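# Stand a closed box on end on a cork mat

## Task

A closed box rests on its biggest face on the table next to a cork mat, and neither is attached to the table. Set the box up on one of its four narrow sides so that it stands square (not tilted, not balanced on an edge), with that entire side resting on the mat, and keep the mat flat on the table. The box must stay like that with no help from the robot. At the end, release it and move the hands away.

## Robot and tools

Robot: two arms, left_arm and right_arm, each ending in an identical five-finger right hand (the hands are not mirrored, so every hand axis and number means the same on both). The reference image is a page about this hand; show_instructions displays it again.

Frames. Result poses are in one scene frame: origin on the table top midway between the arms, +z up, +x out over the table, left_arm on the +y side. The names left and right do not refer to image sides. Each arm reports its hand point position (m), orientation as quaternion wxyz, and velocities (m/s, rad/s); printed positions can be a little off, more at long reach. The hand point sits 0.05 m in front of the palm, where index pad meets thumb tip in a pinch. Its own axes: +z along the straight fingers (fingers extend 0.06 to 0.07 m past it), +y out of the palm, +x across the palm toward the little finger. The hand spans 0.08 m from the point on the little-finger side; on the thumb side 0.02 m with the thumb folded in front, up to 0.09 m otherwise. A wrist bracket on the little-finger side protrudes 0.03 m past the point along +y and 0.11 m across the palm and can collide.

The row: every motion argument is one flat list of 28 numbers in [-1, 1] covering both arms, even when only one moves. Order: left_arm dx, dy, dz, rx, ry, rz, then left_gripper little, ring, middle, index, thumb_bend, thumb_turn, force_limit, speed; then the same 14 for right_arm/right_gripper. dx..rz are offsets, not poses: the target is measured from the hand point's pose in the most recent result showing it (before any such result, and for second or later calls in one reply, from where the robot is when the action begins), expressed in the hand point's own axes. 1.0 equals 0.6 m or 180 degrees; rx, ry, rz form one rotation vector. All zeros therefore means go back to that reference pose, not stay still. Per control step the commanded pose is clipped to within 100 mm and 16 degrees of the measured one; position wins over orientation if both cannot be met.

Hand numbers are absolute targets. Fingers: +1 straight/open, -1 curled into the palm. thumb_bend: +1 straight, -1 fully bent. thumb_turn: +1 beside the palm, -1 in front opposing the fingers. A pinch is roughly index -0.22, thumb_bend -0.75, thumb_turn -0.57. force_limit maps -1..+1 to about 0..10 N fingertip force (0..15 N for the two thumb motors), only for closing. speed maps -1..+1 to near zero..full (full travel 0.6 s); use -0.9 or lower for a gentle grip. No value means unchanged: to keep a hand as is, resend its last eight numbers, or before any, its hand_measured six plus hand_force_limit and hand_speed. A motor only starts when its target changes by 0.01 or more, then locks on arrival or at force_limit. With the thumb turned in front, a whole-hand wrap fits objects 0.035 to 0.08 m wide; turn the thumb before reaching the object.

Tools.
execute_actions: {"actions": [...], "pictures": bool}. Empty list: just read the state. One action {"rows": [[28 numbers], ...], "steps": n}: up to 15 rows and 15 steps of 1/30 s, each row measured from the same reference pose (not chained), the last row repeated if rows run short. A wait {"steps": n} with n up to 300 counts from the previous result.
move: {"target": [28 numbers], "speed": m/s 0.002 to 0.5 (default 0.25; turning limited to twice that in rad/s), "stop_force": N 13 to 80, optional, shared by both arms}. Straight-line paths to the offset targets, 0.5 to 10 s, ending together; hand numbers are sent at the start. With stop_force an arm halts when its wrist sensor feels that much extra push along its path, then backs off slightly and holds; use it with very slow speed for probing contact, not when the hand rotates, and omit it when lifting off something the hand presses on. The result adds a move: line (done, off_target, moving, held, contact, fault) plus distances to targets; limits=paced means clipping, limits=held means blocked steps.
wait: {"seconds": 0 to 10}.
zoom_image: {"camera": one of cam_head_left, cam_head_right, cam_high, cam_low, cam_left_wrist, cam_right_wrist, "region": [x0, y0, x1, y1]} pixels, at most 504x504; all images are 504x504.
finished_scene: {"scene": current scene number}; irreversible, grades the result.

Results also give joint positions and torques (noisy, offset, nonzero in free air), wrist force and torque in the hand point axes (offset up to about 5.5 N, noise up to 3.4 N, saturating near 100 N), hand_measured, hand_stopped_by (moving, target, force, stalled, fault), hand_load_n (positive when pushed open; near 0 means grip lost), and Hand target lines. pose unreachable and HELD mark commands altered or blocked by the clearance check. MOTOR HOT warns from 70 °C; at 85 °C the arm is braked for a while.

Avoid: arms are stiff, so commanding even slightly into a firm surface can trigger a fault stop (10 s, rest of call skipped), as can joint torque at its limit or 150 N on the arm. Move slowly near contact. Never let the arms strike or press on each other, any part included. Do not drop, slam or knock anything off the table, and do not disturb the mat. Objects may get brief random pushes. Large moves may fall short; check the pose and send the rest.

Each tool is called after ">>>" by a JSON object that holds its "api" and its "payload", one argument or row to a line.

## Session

>>> {"api": "execute_actions", "payload": {
  "actions": []
}}

Scene clock: 0.00 s of 5600.00 s.
left_arm: end_effector_position=(-0.1667, +1.0030, +0.6232) hand_measured=(+1.000, +1.000, +1.000, +1.000, +1.000, +1.000) hand_load_n=(+0.0, +0.0, +0.0, +0.0, +0.0, +0.0) hand_stopped_by=(target, target, target, target, target, target) hand_force_limit=0.00 hand_speed=-0.80 end_effector_quat_wxyz=(-0.026, +0.822, -0.564, -0.068) end_effector_velocity=(+0.000, -0.000, +0.000) end_effector_angular_velocity=(+0.001, +0.001, +0.000) | right_arm: end_effector_position=(-0.0349, -1.3260, +0.5320) hand_measured=(+1.000, +1.000, +1.000, +1.000, +1.000, +1.000) hand_load_n=(+0.0, +0.0, +0.0, +0.0, +0.0, +0.0) hand_stopped_by=(target, target, target, target, target, target) hand_force_limit=0.00 hand_speed=-0.80 end_effector_quat_wxyz=(-0.076, +0.754, +0.649, +0.061) end_effector_velocity=(-0.001, -0.001, -0.001) end_effector_angular_velocity=(+0.002, -0.000, +0.000)
Joint positions: left_arm=[ 1.491 -1.701  1.512  1.64   1.485 -1.959] | right_arm=[-1.981 -1.442  1.454  1.736  1.653 -1.81 ]
Joint velocities: left_arm=[-0.001 -0.001 -0.     0.    -0.001 -0.001] | right_arm=[-0.     0.002 -0.    -0.     0.    -0.   ]
Joint torques (N m, as the arm reports them, + toward a larger angle): no reading
Wrist force (N, on the end effector, along its own x y z axes, offset not removed): no reading
Wrist torque (N m, same axes, about the end effector's origin, offset not removed): no reading
Hand target (left_arm): -0.167, +1.003, +0.623; -0.026, +0.822, -0.564, -0.068
Hand target (right_arm): -0.035, -1.326, +0.532; -0.076, +0.754, +0.649, +0.061

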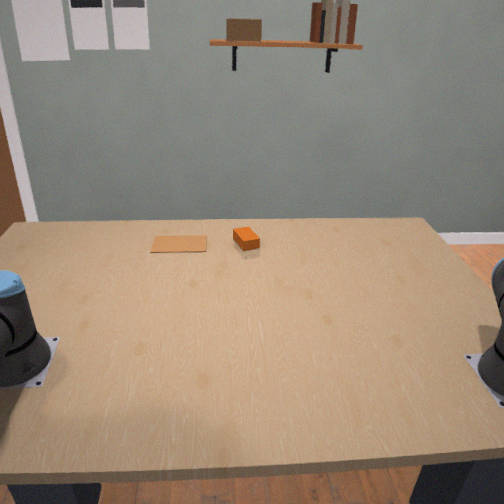

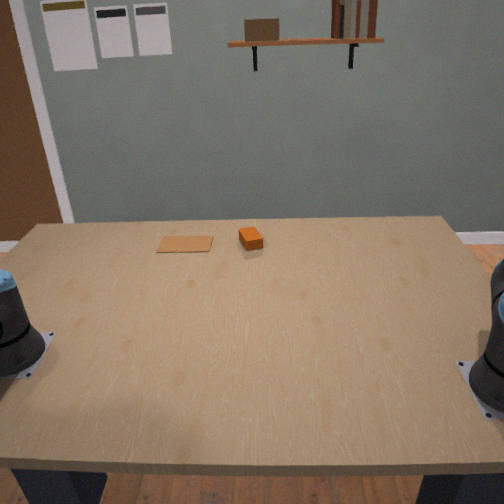

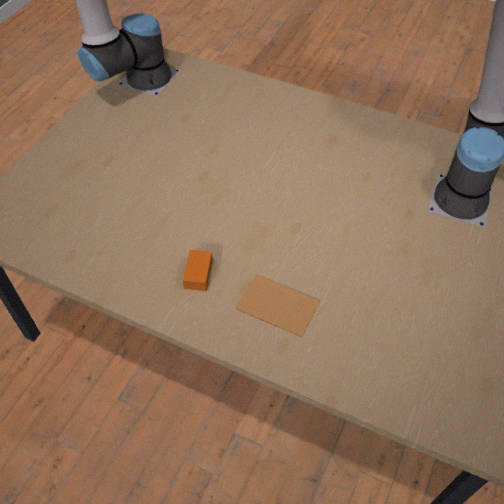

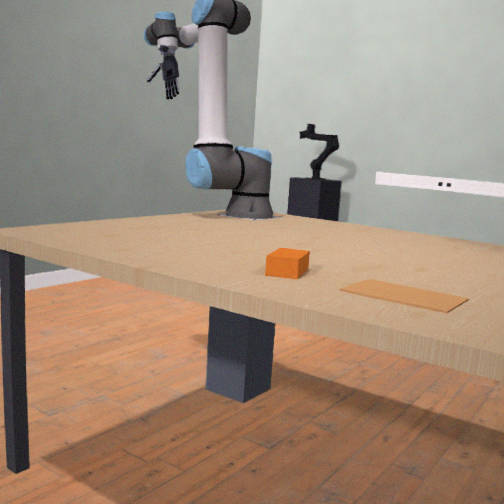

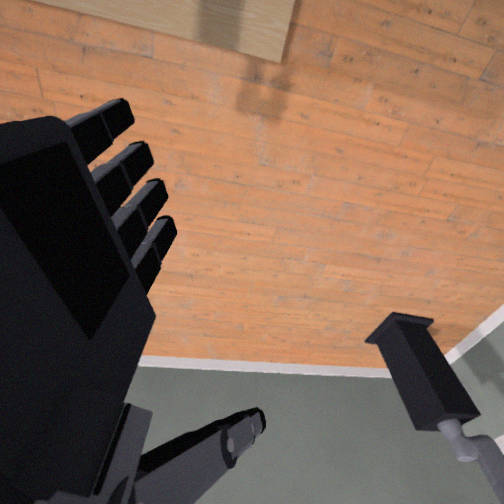

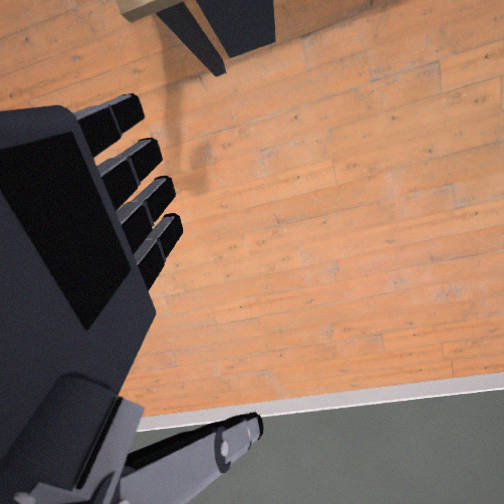

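>>> {"api": "zoom_image", "payload": {
  "camera": "cam_high",
  "region": [140, 220, 340, 350]
}}

>>> {"api": "zoom_image", "payload": {
  "camera": "cam_head_left",
  "region": [135, 210, 285, 270]
}}

Region (140, 220, 340, 350) of cam_high's 504x504 image, scaled by 2.520, with more detail than that image has; it fills the top 328 rows of this view, and the rest is white.

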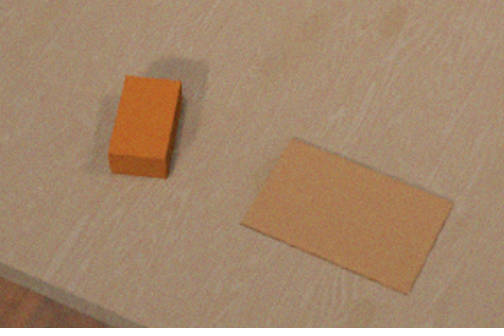

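Region (135, 210, 285, 270) of cam_head_left's 504x504 image, scaled by 3.360, with more detail than that image has; it fills the top 202 rows of this view, and the rest is white.

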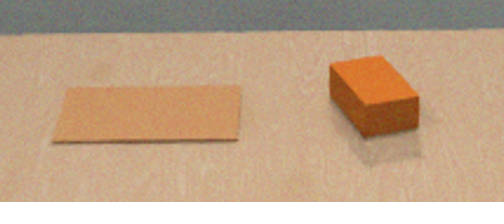

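>>> {"api": "move", "payload": {
  "target": [0.611,-0.826,0.0913,0.1285,0.0835,0.2699,1,1,0.8,0.8,1,-1,0,-0.3, 0,0,0,0,0,0,1,1,1,1,1,1,0,-0.8],
  "speed": 0.4
}}

>>> {"api": "move", "payload": {
  "target": [0.9797,-0.9289,0.9015,0.1904,0.146,0.1938,1,1,0.8,0.8,1,-1,0,-0.3, 0,0,0,0,0,0,1,1,1,1,1,1,0,-0.8],
  "speed": 0.4
}}

Scene clock: 95.67 s of 5600.00 s.
left_arm: end_effector_position=(+0.4207, +0.8505, +0.5014) hand_measured=(+1.000, +1.000, +0.800, +0.800, +1.000, -1.000) hand_load_n=(+0.0, +0.0, +0.0, +0.0, +0.0, +0.0) hand_stopped_by=(target, target, target, target, target, target) hand_force_limit=0.00 hand_speed=-0.30 end_effector_quat_wxyz=(+0.085, -0.500, +0.850, -0.143) end_effector_velocity=(+0.003, -0.001, -0.000) end_effector_angular_velocity=(-0.000, -0.000, -0.004) | right_arm: end_effector_position=(-0.0349, -1.3260, +0.5320) hand_measured=(+1.000, +1.000, +1.000, +1.000, +1.000, +1.000) hand_load_n=(+0.0, +0.0, +0.0, +0.0, +0.0, +0.0) hand_stopped_by=(target, target, target, target, target, target) hand_force_limit=0.00 hand_speed=-0.80 end_effector_quat_wxyz=(-0.076, +0.754, +0.649, +0.061) end_effector_velocity=(-0.000, -0.001, -0.001) end_effector_angular_velocity=(+0.001, -0.001, -0.000)
Joint positions: left_arm=[ 0.159 -1.767  1.728  1.353  1.787 -2.449] | right_arm=[-1.981 -1.442  1.454  1.736  1.653 -1.81 ]
Joint velocities: left_arm=[-0.004  0.003 -0.002 -0.002  0.     0.001] | right_arm=[-0.     0.002 -0.001 -0.    -0.001  0.   ]
Joint torques (N m, as the arm reports them, + toward a larger angle): left_arm=[-22.11 -11.31 -47.47   0.11   3.6    2.28] | right_arm=[ -2.2  -48.61 -37.15   5.44   0.24   0.53]
Wrist force (N, on the end effector, along its own x y z axes, offset not removed): left_arm=[-1.3 1.3 2.6] | right_arm=[0.9 -0.3 1.5]
Wrist torque (N m, same axes, about the end effector's origin, offset not removed): left_arm=[0.05 0.08 0.00] | right_arm=[-0.06 -0.19 -0.10]
Hand target (left_arm): +0.421, +0.851, +0.501; +0.085, -0.500, +0.850, -0.143
Hand target (right_arm): -0.035, -1.326, +0.532; -0.076, +0.754, +0.649, +0.061
Off the commanded pose (left_arm): 0.002 m, 0 deg.
Off the commanded pose (right_arm): 0.000 m, 0 deg.
After step 90, 90.33 s passed at rest.
move: done; limits=paced

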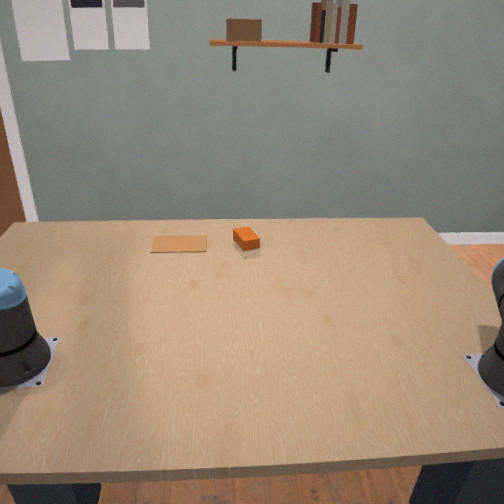

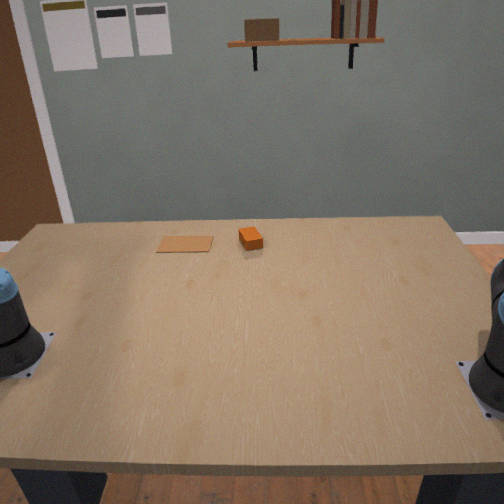

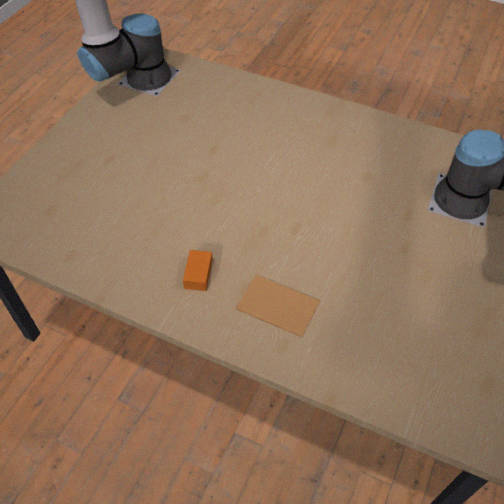

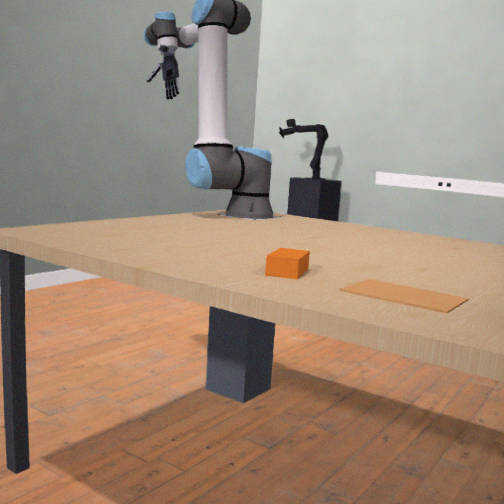

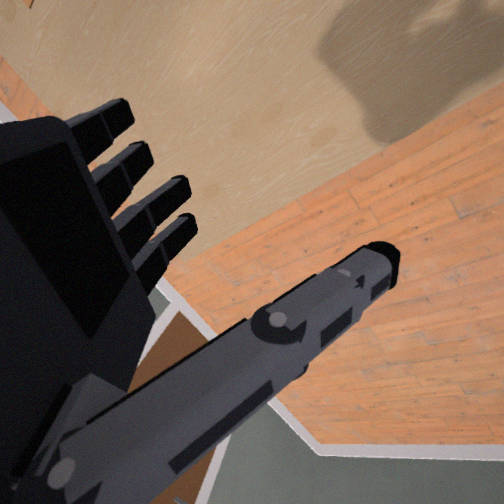

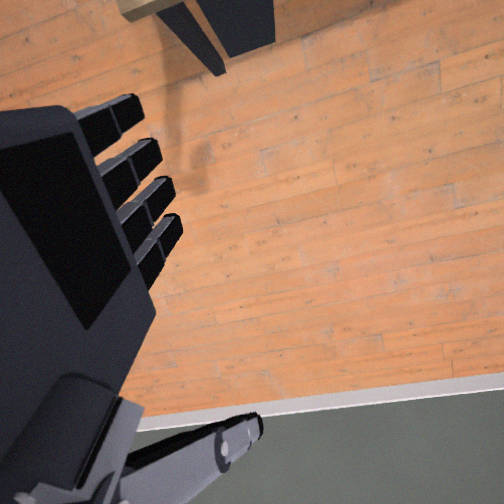

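Scene clock: 98.90 s of 5600.00 s.
left_arm: end_effector_position=(+0.7516, -0.0056, +0.1735) hand_measured=(+1.000, +1.000, +0.800, +0.800, +1.000, -1.000) hand_load_n=(+0.0, +0.0, +0.0, +0.0, +0.0, +0.0) hand_stopped_by=(target, target, target, target, target, target) hand_force_limit=0.00 hand_speed=-0.30 end_effector_quat_wxyz=(+0.074, -0.138, +0.875, -0.457) end_effector_velocity=(+0.002, -0.001, -0.001) end_effector_angular_velocity=(-0.000, -0.000, -0.000) | right_arm: end_effector_position=(-0.0349, -1.3260, +0.5320) hand_measured=(+1.000, +1.000, +1.000, +1.000, +1.000, +1.000) hand_load_n=(+0.0, +0.0, +0.0, +0.0, +0.0, +0.0) hand_stopped_by=(target, target, target, target, target, target) hand_force_limit=0.00 hand_speed=-0.80 end_effector_quat_wxyz=(-0.076, +0.754, +0.649, +0.061) end_effector_velocity=(-0.001, -0.000, +0.000) end_effector_angular_velocity=(-0.001, +0.003, +0.000)
Joint positions: left_arm=[-0.945 -1.123  1.597  0.165  1.867 -2.923] | right_arm=[-1.981 -1.442  1.454  1.736  1.653 -1.81 ]
Joint velocities: left_arm=[ 0.002  0.004 -0.004  0.     0.002  0.001] | right_arm=[-0.    -0.    -0.001 -0.     0.002 -0.   ]
Joint torques (N m, as the arm reports them, + toward a larger angle): left_arm=[-21.37 -58.8  -46.85  -2.71   3.25   2.24] | right_arm=[ -1.86 -49.81 -36.6    5.55   0.22   0.49]
Wrist force (N, on the end effector, along its own x y z axes, offset not removed): left_arm=[-2.2 2.0 0.3] | right_arm=[0.5 -1.5 1.2]
Wrist torque (N m, same axes, about the end effector's origin, offset not removed): left_arm=[0.18 0.27 -0.09] | right_arm=[-0.18 -0.16 -0.08]
Hand target (left_arm): +0.752, -0.006, +0.173; +0.074, -0.138, +0.875, -0.457
Hand target (right_arm): -0.035, -1.326, +0.532; -0.076, +0.754, +0.649, +0.061
Off the commanded pose (left_arm): 0.002 m, 0 deg.
Off the commanded pose (right_arm): 0.000 m, 0 deg.
move: done

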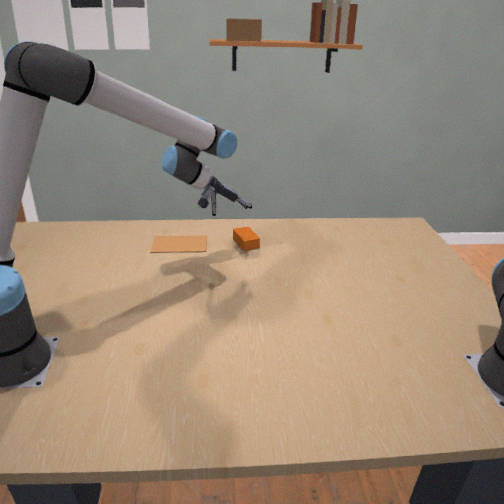

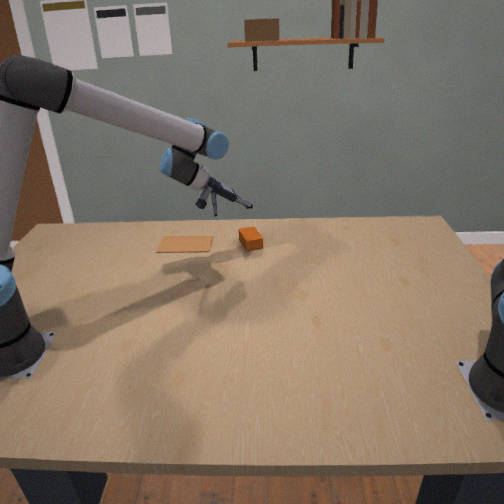

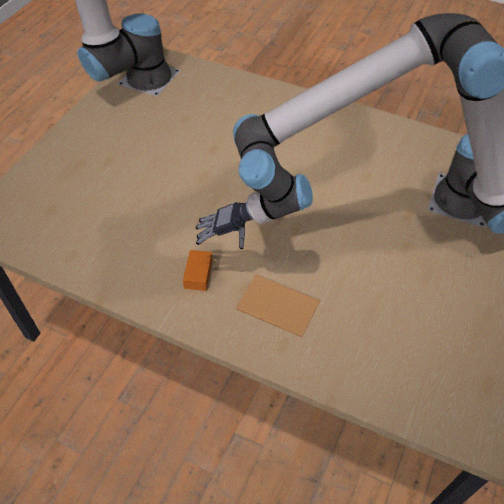

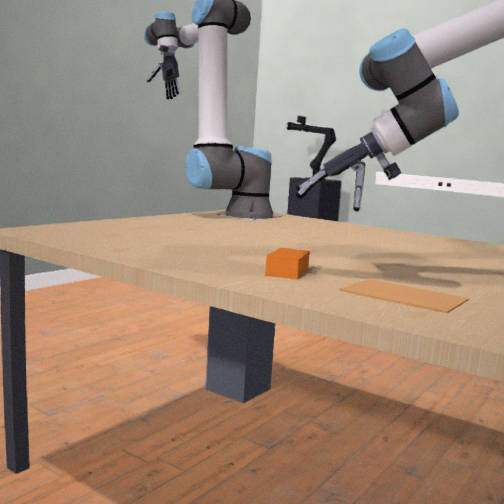

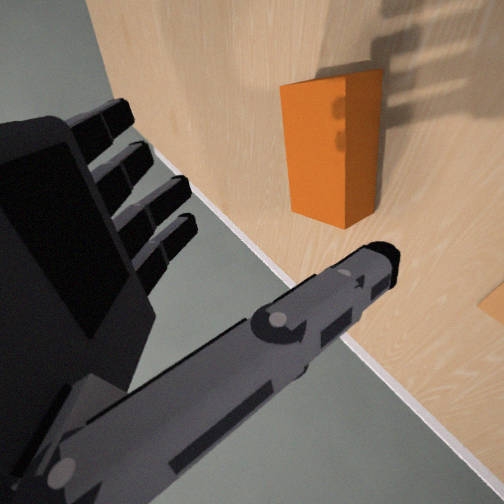

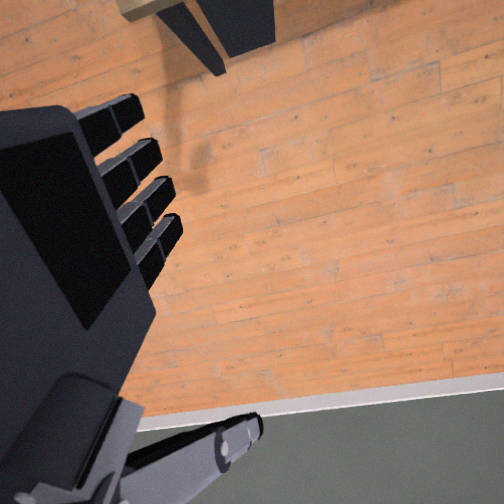

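>>> {"api": "zoom_image", "payload": {
  "camera": "cam_left_wrist",
  "region": [250, 50, 450, 250]
}}

Region (250, 50, 450, 250) of cam_left_wrist's 504x504 image, scaled by 2.520, with more detail than that image has.

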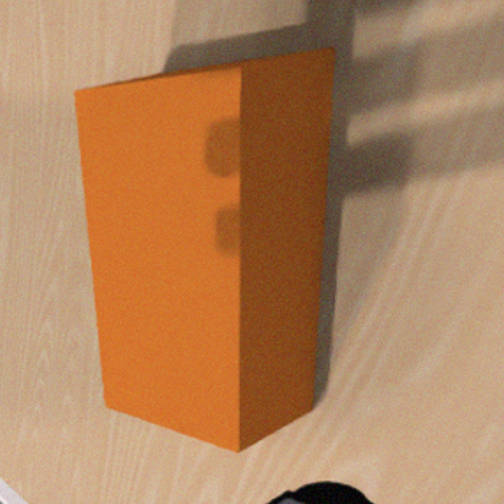

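>>> {"api": "move", "payload": {
  "target": [0.004,0.1023,0.2447,0,0,0,1,1,0.8,0.8,1,-1,0,-0.3, 0,0,0,0,0,0,1,1,1,1,1,1,0,-0.8],
  "speed": 0.12,
  "stop_force": 15
}}

Scene clock: 123.33 s of 5600.00 s.
left_arm: end_effector_position=(+0.7759, -0.0874, +0.0394) hand_measured=(+1.000, +1.000, +0.800, +0.800, +1.000, -1.000) hand_load_n=(+0.0, +0.0, +0.0, +0.0, +0.0, +0.0) hand_stopped_by=(target, target, target, target, target, target) hand_force_limit=0.00 hand_speed=-0.30 end_effector_quat_wxyz=(+0.074, -0.138, +0.875, -0.457) end_effector_velocity=(+0.001, -0.001, -0.003) end_effector_angular_velocity=(+0.001, +0.001, +0.000) | right_arm: end_effector_position=(-0.0349, -1.3260, +0.5320) hand_measured=(+1.000, +1.000, +1.000, +1.000, +1.000, +1.000) hand_load_n=(+0.0, +0.0, +0.0, +0.0, +0.0, +0.0) hand_stopped_by=(target, target, target, target, target, target) hand_force_limit=0.00 hand_speed=-0.80 end_effector_quat_wxyz=(-0.076, +0.754, +0.649, +0.061) end_effector_velocity=(-0.000, -0.000, -0.001) end_effector_angular_velocity=(+0.001, -0.001, -0.000)
Joint positions: left_arm=[-0.987 -0.91   1.518  0.025  1.833 -2.949] | right_arm=[-1.981 -1.442  1.454  1.736  1.653 -1.81 ]
Joint velocities: left_arm=[-0.     0.005 -0.003 -0.002 -0.001 -0.   ] | right_arm=[-0.     0.001  0.    -0.    -0.     0.   ]
Joint torques (N m, as the arm reports them, + toward a larger angle): left_arm=[-17.6  -68.62 -41.77  -2.47  -1.8   -1.51] | right_arm=[ -3.14 -50.5  -36.95   5.25   0.5    0.57]
Wrist force (N, on the end effector, along its own x y z axes, offset not removed): left_arm=[-0.9 -0.5 -0.8] | right_arm=[1.3 1.3 3.6]
Wrist torque (N m, same axes, about the end effector's origin, offset not removed): left_arm=[-0.12 0.06 -0.12] | right_arm=[0.07 -0.29 -0.02]
Hand target (left_arm): +0.776, -0.088, +0.039; +0.074, -0.138, +0.875, -0.457
Hand target (right_arm): -0.035, -1.326, +0.532; -0.076, +0.754, +0.649, +0.061
Off the commanded pose (left_arm): 0.000 m, 0 deg.
Off the commanded pose (right_arm): 0.000 m, 0 deg.
After step 90, 19.57 s passed at rest.
move: done

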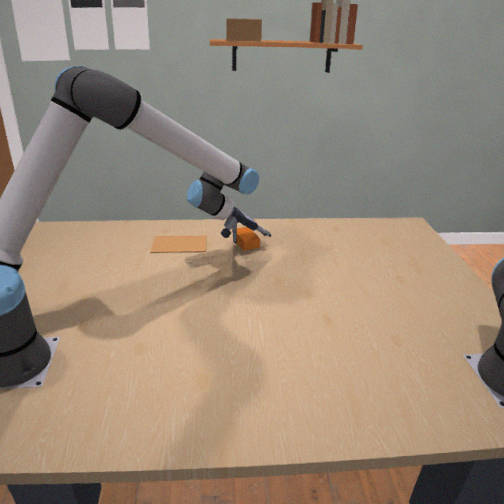

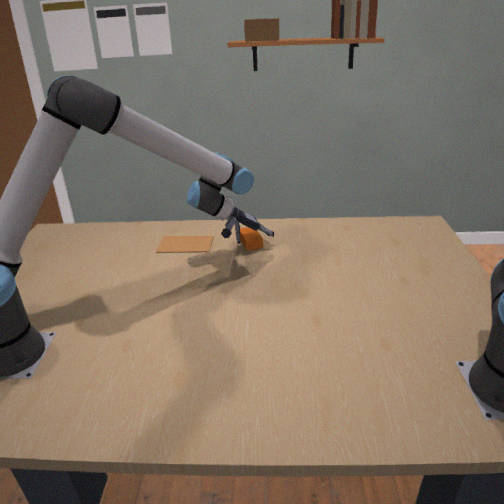

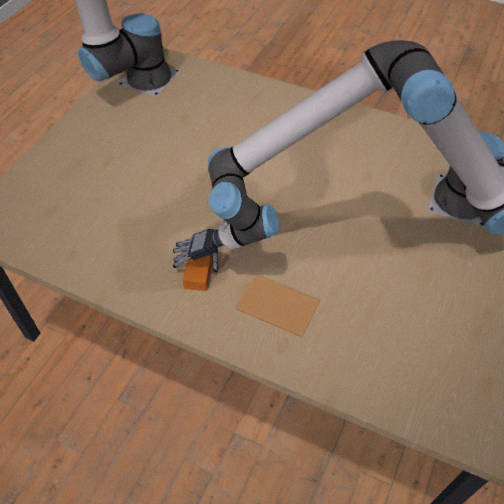

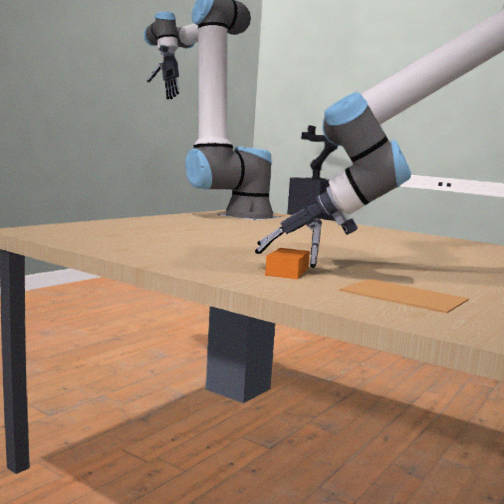

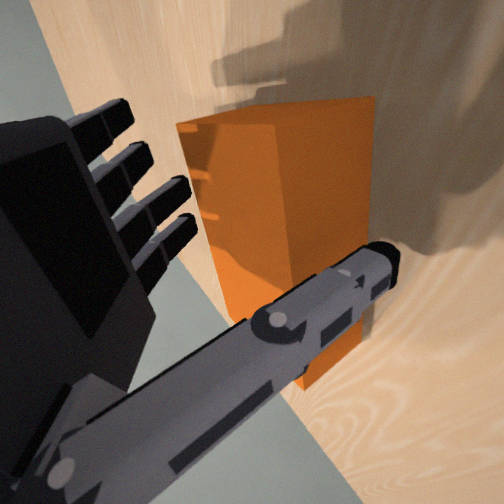

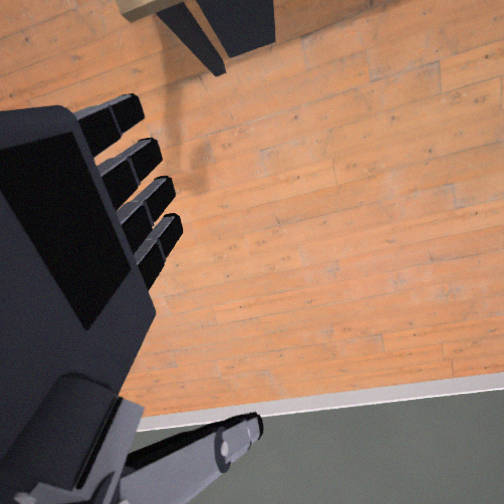

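>>> {"api": "move", "payload": {
  "target": [0,-0.0078,0.0169,0,0,0,1,1,0.4,0.4,1,-1,0.4,-0.6, 0,0,0,0,0,0,1,1,1,1,1,1,0,-0.8],
  "speed": 0.04
}}

>>> {"api": "move", "payload": {
  "target": [0,0,0,0,0,0,1,1,-0.2,-0.2,1,-1,0.4,-0.85, 0,0,0,0,0,0,1,1,1,1,1,1,0,-0.8],
  "speed": 0.04
}}

Scene clock: 130.03 s of 5600.00 s.
left_arm: end_effector_position=(+0.7792, -0.0977, +0.0375) hand_measured=(+1.000, +1.000, +0.400, +0.400, +1.000, -1.000) hand_load_n=(+0.0, +0.0, +0.0, +0.0, +0.0, +0.0) hand_stopped_by=(target, target, target, target, target, target) hand_force_limit=0.40 hand_speed=-0.60 end_effector_quat_wxyz=(+0.074, -0.138, +0.875, -0.457) end_effector_velocity=(+0.001, -0.001, +0.002) end_effector_angular_velocity=(-0.001, -0.001, -0.000) | right_arm: end_effector_position=(-0.0349, -1.3260, +0.5320) hand_measured=(+1.000, +1.000, +1.000, +1.000, +1.000, +1.000) hand_load_n=(+0.0, +0.0, +0.0, +0.0, +0.0, +0.0) hand_stopped_by=(target, target, target, target, target, target) hand_force_limit=0.00 hand_speed=-0.80 end_effector_quat_wxyz=(-0.076, +0.754, +0.649, +0.061) end_effector_velocity=(-0.000, -0.000, -0.001) end_effector_angular_velocity=(-0.000, +0.000, +0.000)
Joint positions: left_arm=[-0.991 -0.895  1.495  0.032  1.829 -2.952] | right_arm=[-1.981 -1.442  1.454  1.736  1.653 -1.81 ]
Joint velocities: left_arm=[ 0.    -0.    -0.003  0.001  0.     0.   ] | right_arm=[ 0.     0.     0.001 -0.001  0.     0.   ]
Joint torques (N m, as the arm reports them, + toward a larger angle): left_arm=[-18.97 -71.75 -42.84   4.67  -2.06  -1.58] | right_arm=[ -1.62 -49.79 -36.62   5.2    0.35   0.64]
Wrist force (N, on the end effector, along its own x y z axes, offset not removed): left_arm=[0.0 1.9 0.5] | right_arm=[2.3 0.2 2.1]
Wrist torque (N m, same axes, about the end effector's origin, offset not removed): left_arm=[0.26 -0.24 0.05] | right_arm=[0.02 -0.41 0.00]
Hand target (left_arm): +0.779, -0.098, +0.037; +0.074, -0.138, +0.875, -0.457
Hand target (right_arm): -0.035, -1.326, +0.532; -0.076, +0.754, +0.649, +0.061
Off the commanded pose (left_arm): 0.000 m, 0 deg.
Off the commanded pose (right_arm): 0.000 m, 0 deg.
After step 90, 2.83 s passed at rest.
move: done

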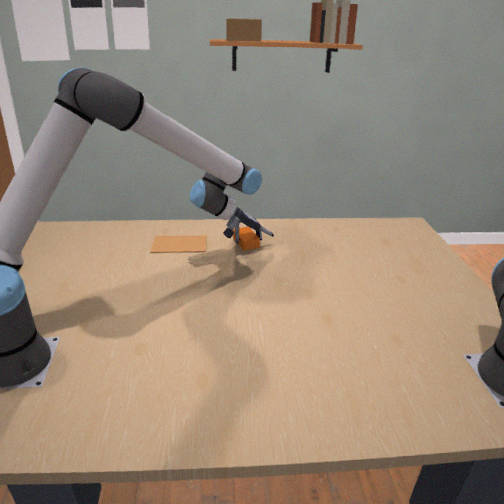

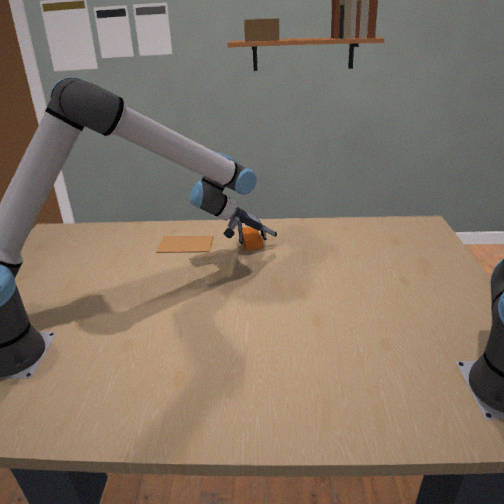

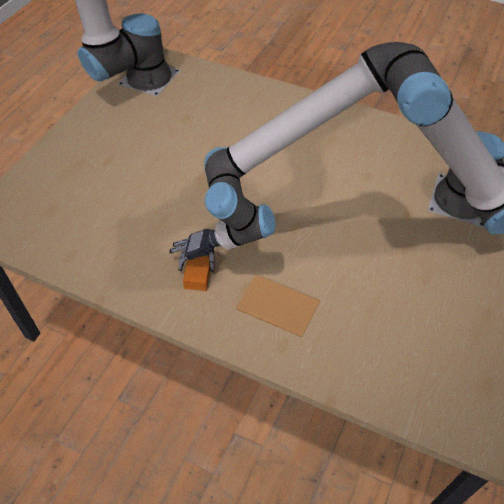

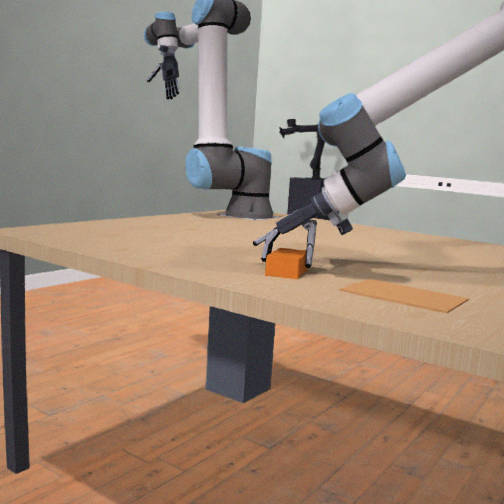

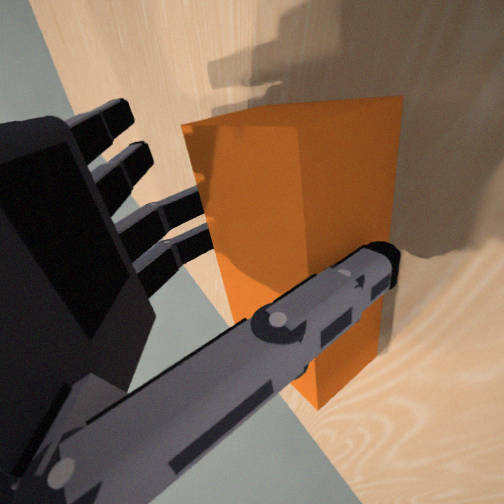

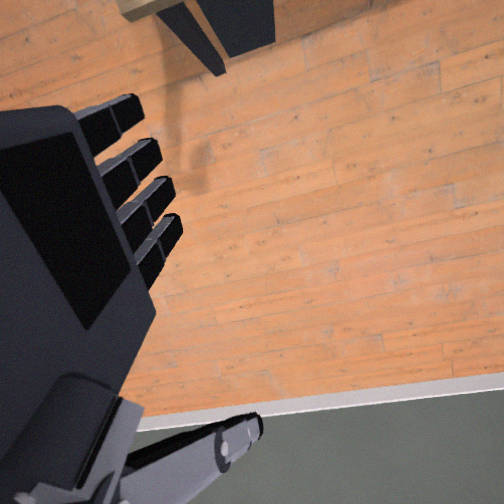

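Scene clock: 131.30 s of 5600.00 s.
left_arm: end_effector_position=(+0.7792, -0.0977, +0.0374) hand_measured=(+1.000, +1.000, +0.170, +0.154, +1.000, -1.000) hand_load_n=(+0.0, +0.0, +6.5, +9.5, +2.0, -1.0) hand_stopped_by=(target, target, force, force, target, target) hand_force_limit=0.40 hand_speed=-0.85 end_effector_quat_wxyz=(+0.074, -0.138, +0.876, -0.457) end_effector_velocity=(-0.001, +0.000, -0.001) end_effector_angular_velocity=(+0.001, +0.002, -0.001) | right_arm: end_effector_position=(-0.0349, -1.3260, +0.5320) hand_measured=(+1.000, +1.000, +1.000, +1.000, +1.000, +1.000) hand_load_n=(+0.0, +0.0, +0.0, +0.0, +0.0, +0.0) hand_stopped_by=(target, target, target, target, target, target) hand_force_limit=0.00 hand_speed=-0.80 end_effector_quat_wxyz=(-0.076, +0.754, +0.649, +0.061) end_effector_velocity=(-0.000, +0.000, -0.001) end_effector_angular_velocity=(+0.001, +0.001, +0.001)
Joint positions: left_arm=[-0.991 -0.895  1.495  0.032  1.829 -2.952] | right_arm=[-1.981 -1.442  1.454  1.736  1.653 -1.81 ]
Joint velocities: left_arm=[-0.     0.001  0.     0.001  0.001 -0.   ] | right_arm=[ 0.     0.     0.001 -0.001  0.002 -0.001]
Joint torques (N m, as the arm reports them, + toward a larger angle): left_arm=[-12.67 -90.7  -29.7   -2.15  -0.12   0.69] | right_arm=[ -0.7  -50.39 -36.97   5.01   0.41   0.32]
Wrist force (N, on the end effector, along its own x y z axes, offset not removed): left_arm=[-2.0 -0.1 0.6] | right_arm=[1.0 -1.4 -0.2]
Wrist torque (N m, same axes, about the end effector's origin, offset not removed): left_arm=[-0.21 0.22 -0.08] | right_arm=[-0.07 -0.18 -0.10]
Hand target (left_arm): +0.779, -0.098, +0.037; +0.074, -0.138, +0.875, -0.457
Hand target (right_arm): -0.035, -1.326, +0.532; -0.076, +0.754, +0.649, +0.061
Off the commanded pose (left_arm): 0.000 m, 0 deg.
Off the commanded pose (right_arm): 0.000 m, 0 deg.
move: done

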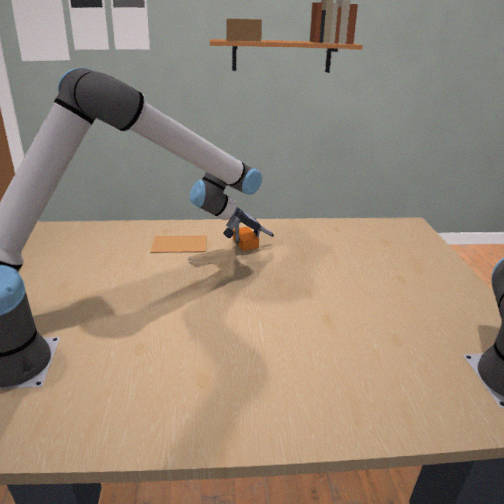

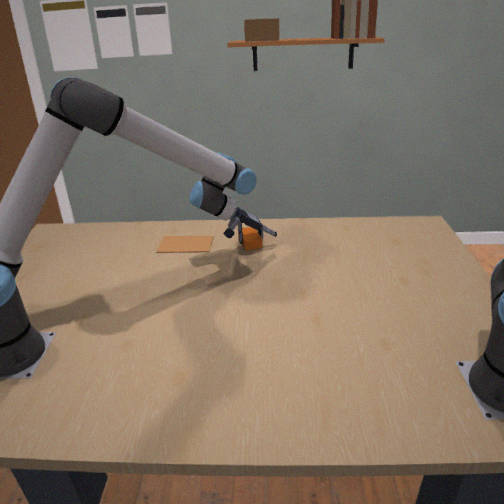

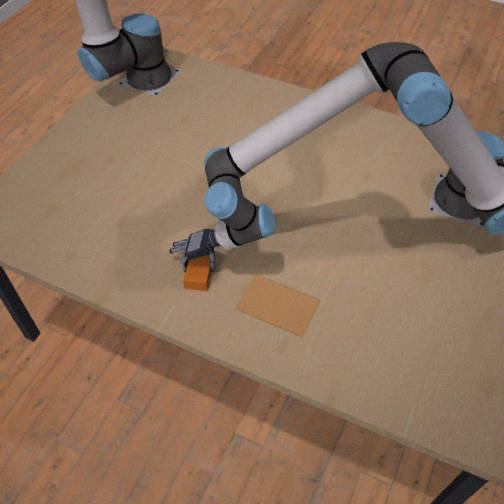

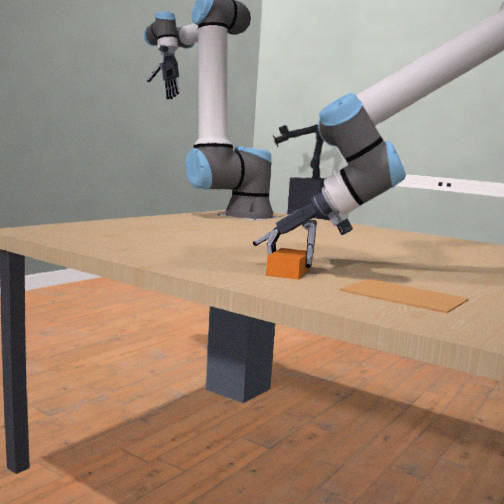

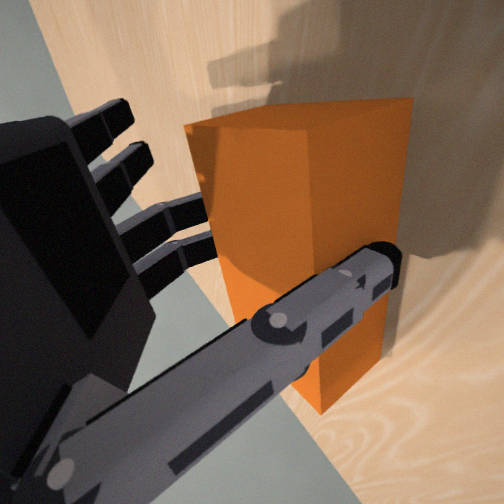

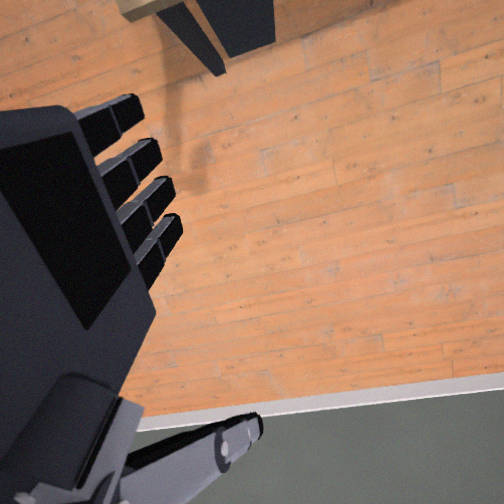

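>>> {"api": "move", "payload": {
  "target": [0,-0.1203,-0.0837,0,0,0,1,1,-0.2,-0.2,1,-1,0.4,-0.85, 0,0,0,0,0,0,1,1,1,1,1,1,0,-0.8],
  "speed": 0.12
}}

>>> {"api": "move", "payload": {
  "target": [-0.142,0.2935,-0.3479,0.3091,-0.0098,-0.5287,1,1,-0.2,-0.2,1,-1,0.4,-0.85, 0,0,0,0,0,0,1,1,1,1,1,1,0,-0.8],
  "speed": 0.3
}}

Scene clock: 153.33 s of 5600.00 s.
left_arm: end_effector_position=(+0.7791, -0.0977, +0.1251) hand_measured=(+1.000, +1.000, +0.170, +0.154, +1.000, -1.000) hand_load_n=(+0.0, +0.0, +6.5, +9.5, +2.0, -1.0) hand_stopped_by=(target, target, force, force, target, target) hand_force_limit=0.40 hand_speed=-0.85 end_effector_quat_wxyz=(+0.074, -0.138, +0.875, -0.457) end_effector_velocity=(-0.001, -0.001, +0.004) end_effector_angular_velocity=(-0.000, -0.001, -0.001) | right_arm: end_effector_position=(-0.0349, -1.3260, +0.5320) hand_measured=(+1.000, +1.000, +1.000, +1.000, +1.000, +1.000) hand_load_n=(+0.0, +0.0, +0.0, +0.0, +0.0, +0.0) hand_stopped_by=(target, target, target, target, target, target) hand_force_limit=0.00 hand_speed=-0.80 end_effector_quat_wxyz=(-0.076, +0.754, +0.649, +0.061) end_effector_velocity=(-0.000, -0.000, -0.000) end_effector_angular_velocity=(-0.001, +0.001, -0.000)
Joint positions: left_arm=[-0.991 -0.969  1.446  0.156  1.829 -2.952] | right_arm=[-1.981 -1.442  1.454  1.736  1.653 -1.81 ]
Joint velocities: left_arm=[-0.001 -0.003 -0.002  0.005 -0.     0.   ] | right_arm=[ 0.     0.     0.    -0.002  0.001  0.001]
Joint torques (N m, as the arm reports them, + toward a larger angle): left_arm=[-20.42 -93.95 -46.55   5.01  -2.1    0.93] | right_arm=[ -2.15 -50.23 -37.34   5.24   0.66   0.49]
Wrist force (N, on the end effector, along its own x y z axes, offset not removed): left_arm=[-0.7 2.1 -0.7] | right_arm=[0.3 1.0 -0.2]
Wrist torque (N m, same axes, about the end effector's origin, offset not removed): left_arm=[0.27 0.11 0.06] | right_arm=[0.32 -0.07 -0.11]
Hand target (left_arm): +0.779, -0.098, +0.125; +0.074, -0.138, +0.875, -0.457
Hand target (right_arm): -0.035, -1.326, +0.532; -0.076, +0.754, +0.649, +0.061
Off the commanded pose (left_arm): 0.000 m, 0 deg.
Off the commanded pose (right_arm): 0.000 m, 0 deg.
After step 90, 17.77 s passed at rest.
move: done

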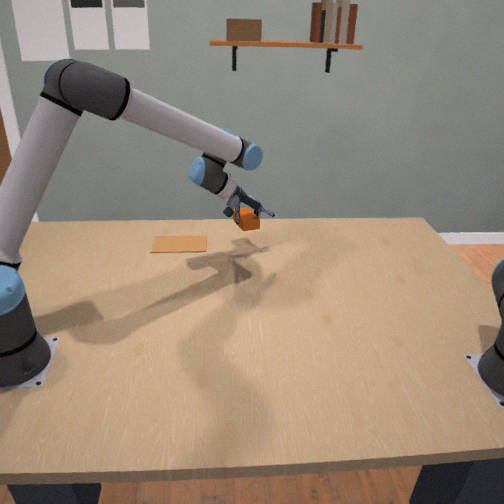

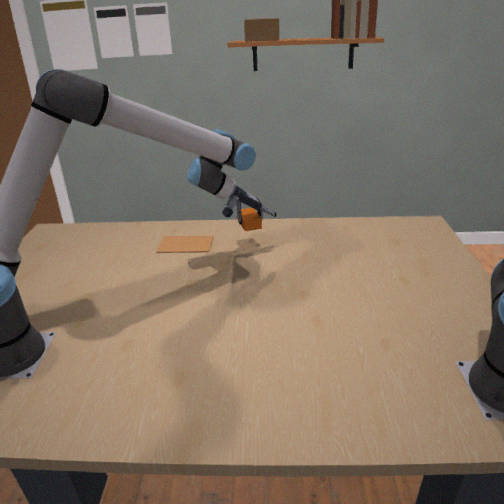

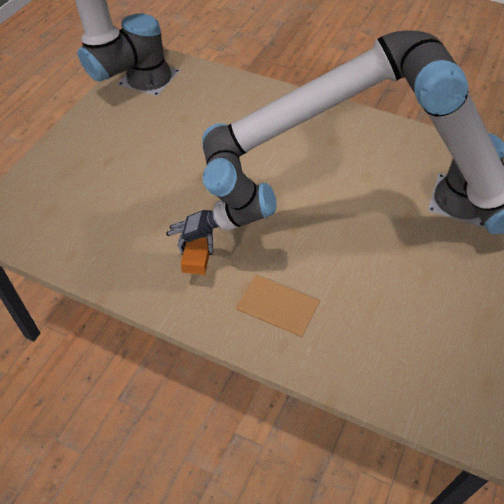

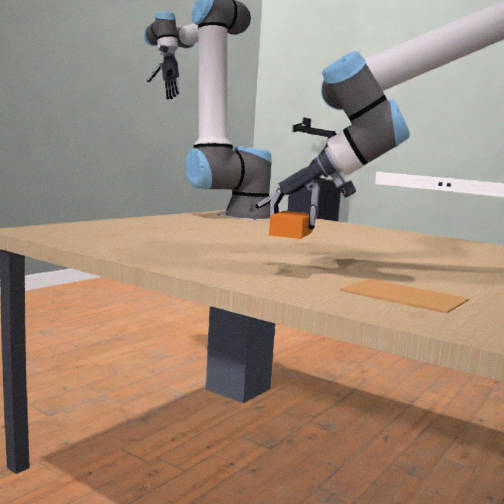

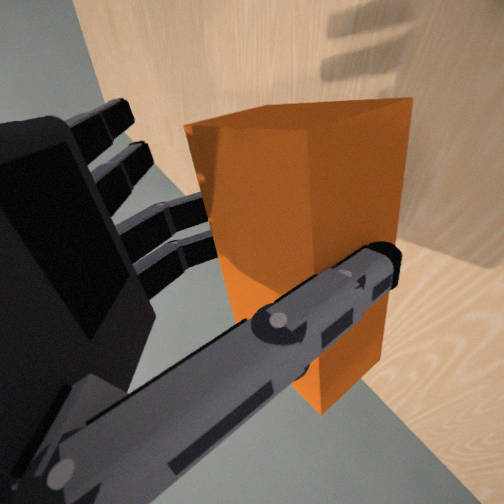

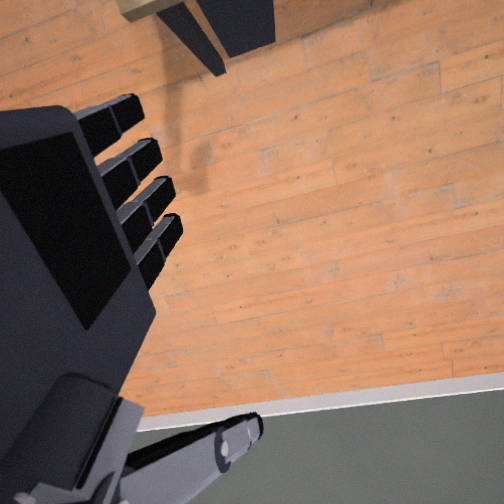

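Scene clock: 157.10 s of 5600.00 s.
left_arm: end_effector_position=(+0.7763, +0.1873, +0.1000) hand_measured=(+1.000, +1.000, +0.170, +0.154, +1.000, -1.000) hand_load_n=(+0.0, +0.0, +6.5, +9.5, +2.0, -0.5) hand_stopped_by=(target, target, force, force, target, target) hand_force_limit=0.40 hand_speed=-0.85 end_effector_quat_wxyz=(+0.212, +0.674, -0.213, +0.674) end_effector_velocity=(-0.001, +0.001, -0.000) end_effector_angular_velocity=(-0.011, +0.008, +0.007) | right_arm: end_effector_position=(-0.0349, -1.3260, +0.5320) hand_measured=(+1.000, +1.000, +1.000, +1.000, +1.000, +1.000) hand_load_n=(+0.0, +0.0, +0.0, +0.0, +0.0, +0.0) hand_stopped_by=(target, target, target, target, target, target) hand_force_limit=0.00 hand_speed=-0.80 end_effector_quat_wxyz=(-0.076, +0.754, +0.649, +0.061) end_effector_velocity=(-0.000, +0.000, +0.001) end_effector_angular_velocity=(-0.002, +0.001, +0.000)
Joint positions: left_arm=[-0.769 -1.18   2.231 -1.051  1.467 -4.711] | right_arm=[-1.981 -1.442  1.454  1.736  1.653 -1.81 ]
Joint velocities: left_arm=[-0.003 -0.     0.004 -0.003 -0.01  -0.014] | right_arm=[ 0.    -0.001 -0.001 -0.001  0.    -0.   ]
Joint torques (N m, as the arm reports them, + toward a larger angle): left_arm=[-21.31 -65.88 -18.82  -6.47  -2.39  -1.63] | right_arm=[ -2.03 -49.47 -36.67   5.11   0.62   0.37]
Wrist force (N, on the end effector, along its own x y z axes, offset not removed): left_arm=[0.0 -2.2 -1.1] | right_arm=[1.5 1.6 1.8]
Wrist torque (N m, same axes, about the end effector's origin, offset not removed): left_arm=[-0.37 -0.13 -0.07] | right_arm=[0.29 -0.19 0.03]
Hand target (left_arm): +0.776, +0.187, +0.100; +0.212, +0.675, -0.212, +0.674
Hand target (right_arm): -0.035, -1.326, +0.532; -0.076, +0.754, +0.649, +0.061
Off the commanded pose (left_arm): 0.000 m, 0 deg.
Off the commanded pose (right_arm): 0.000 m, 0 deg.
move: done

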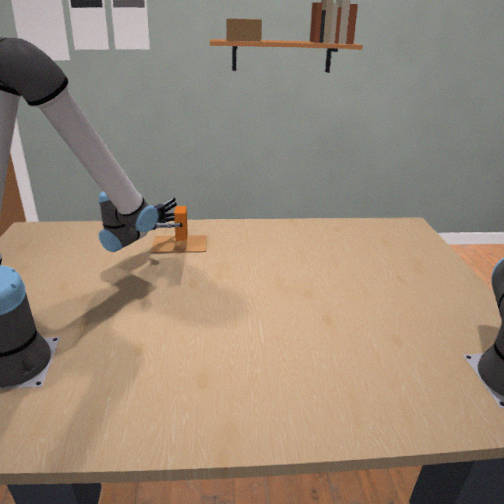

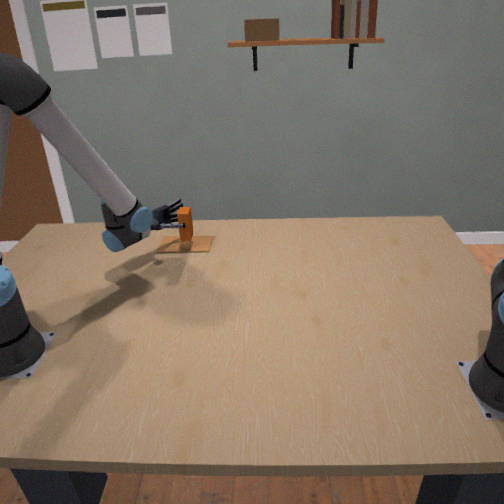

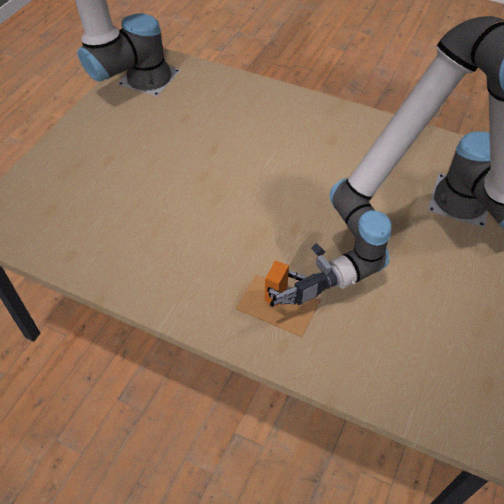

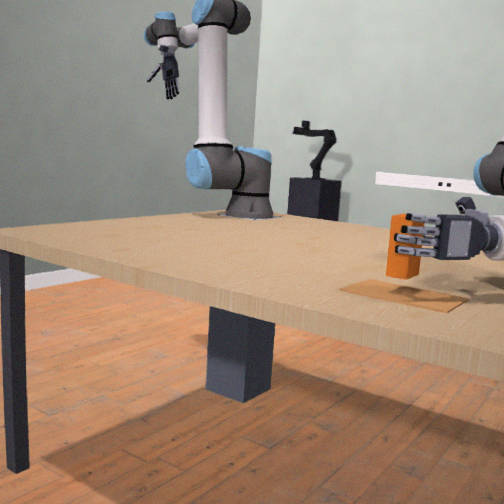

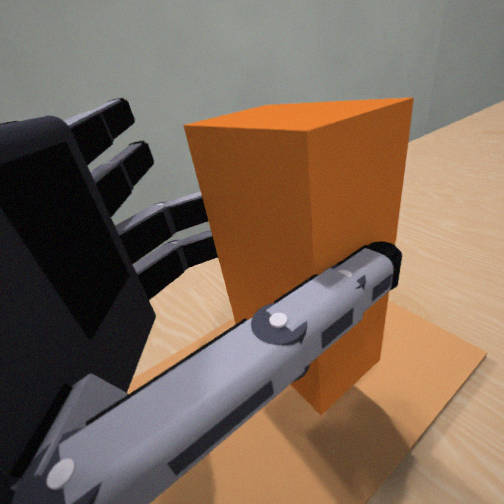

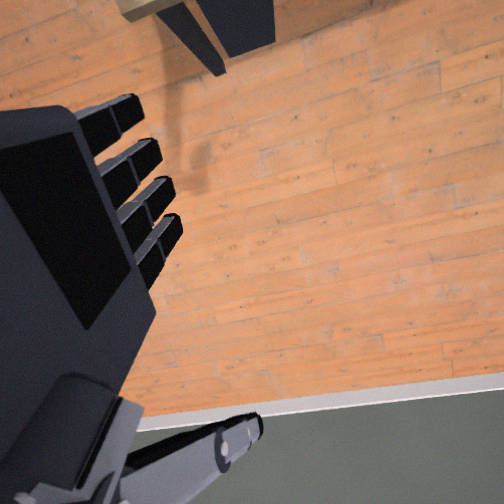

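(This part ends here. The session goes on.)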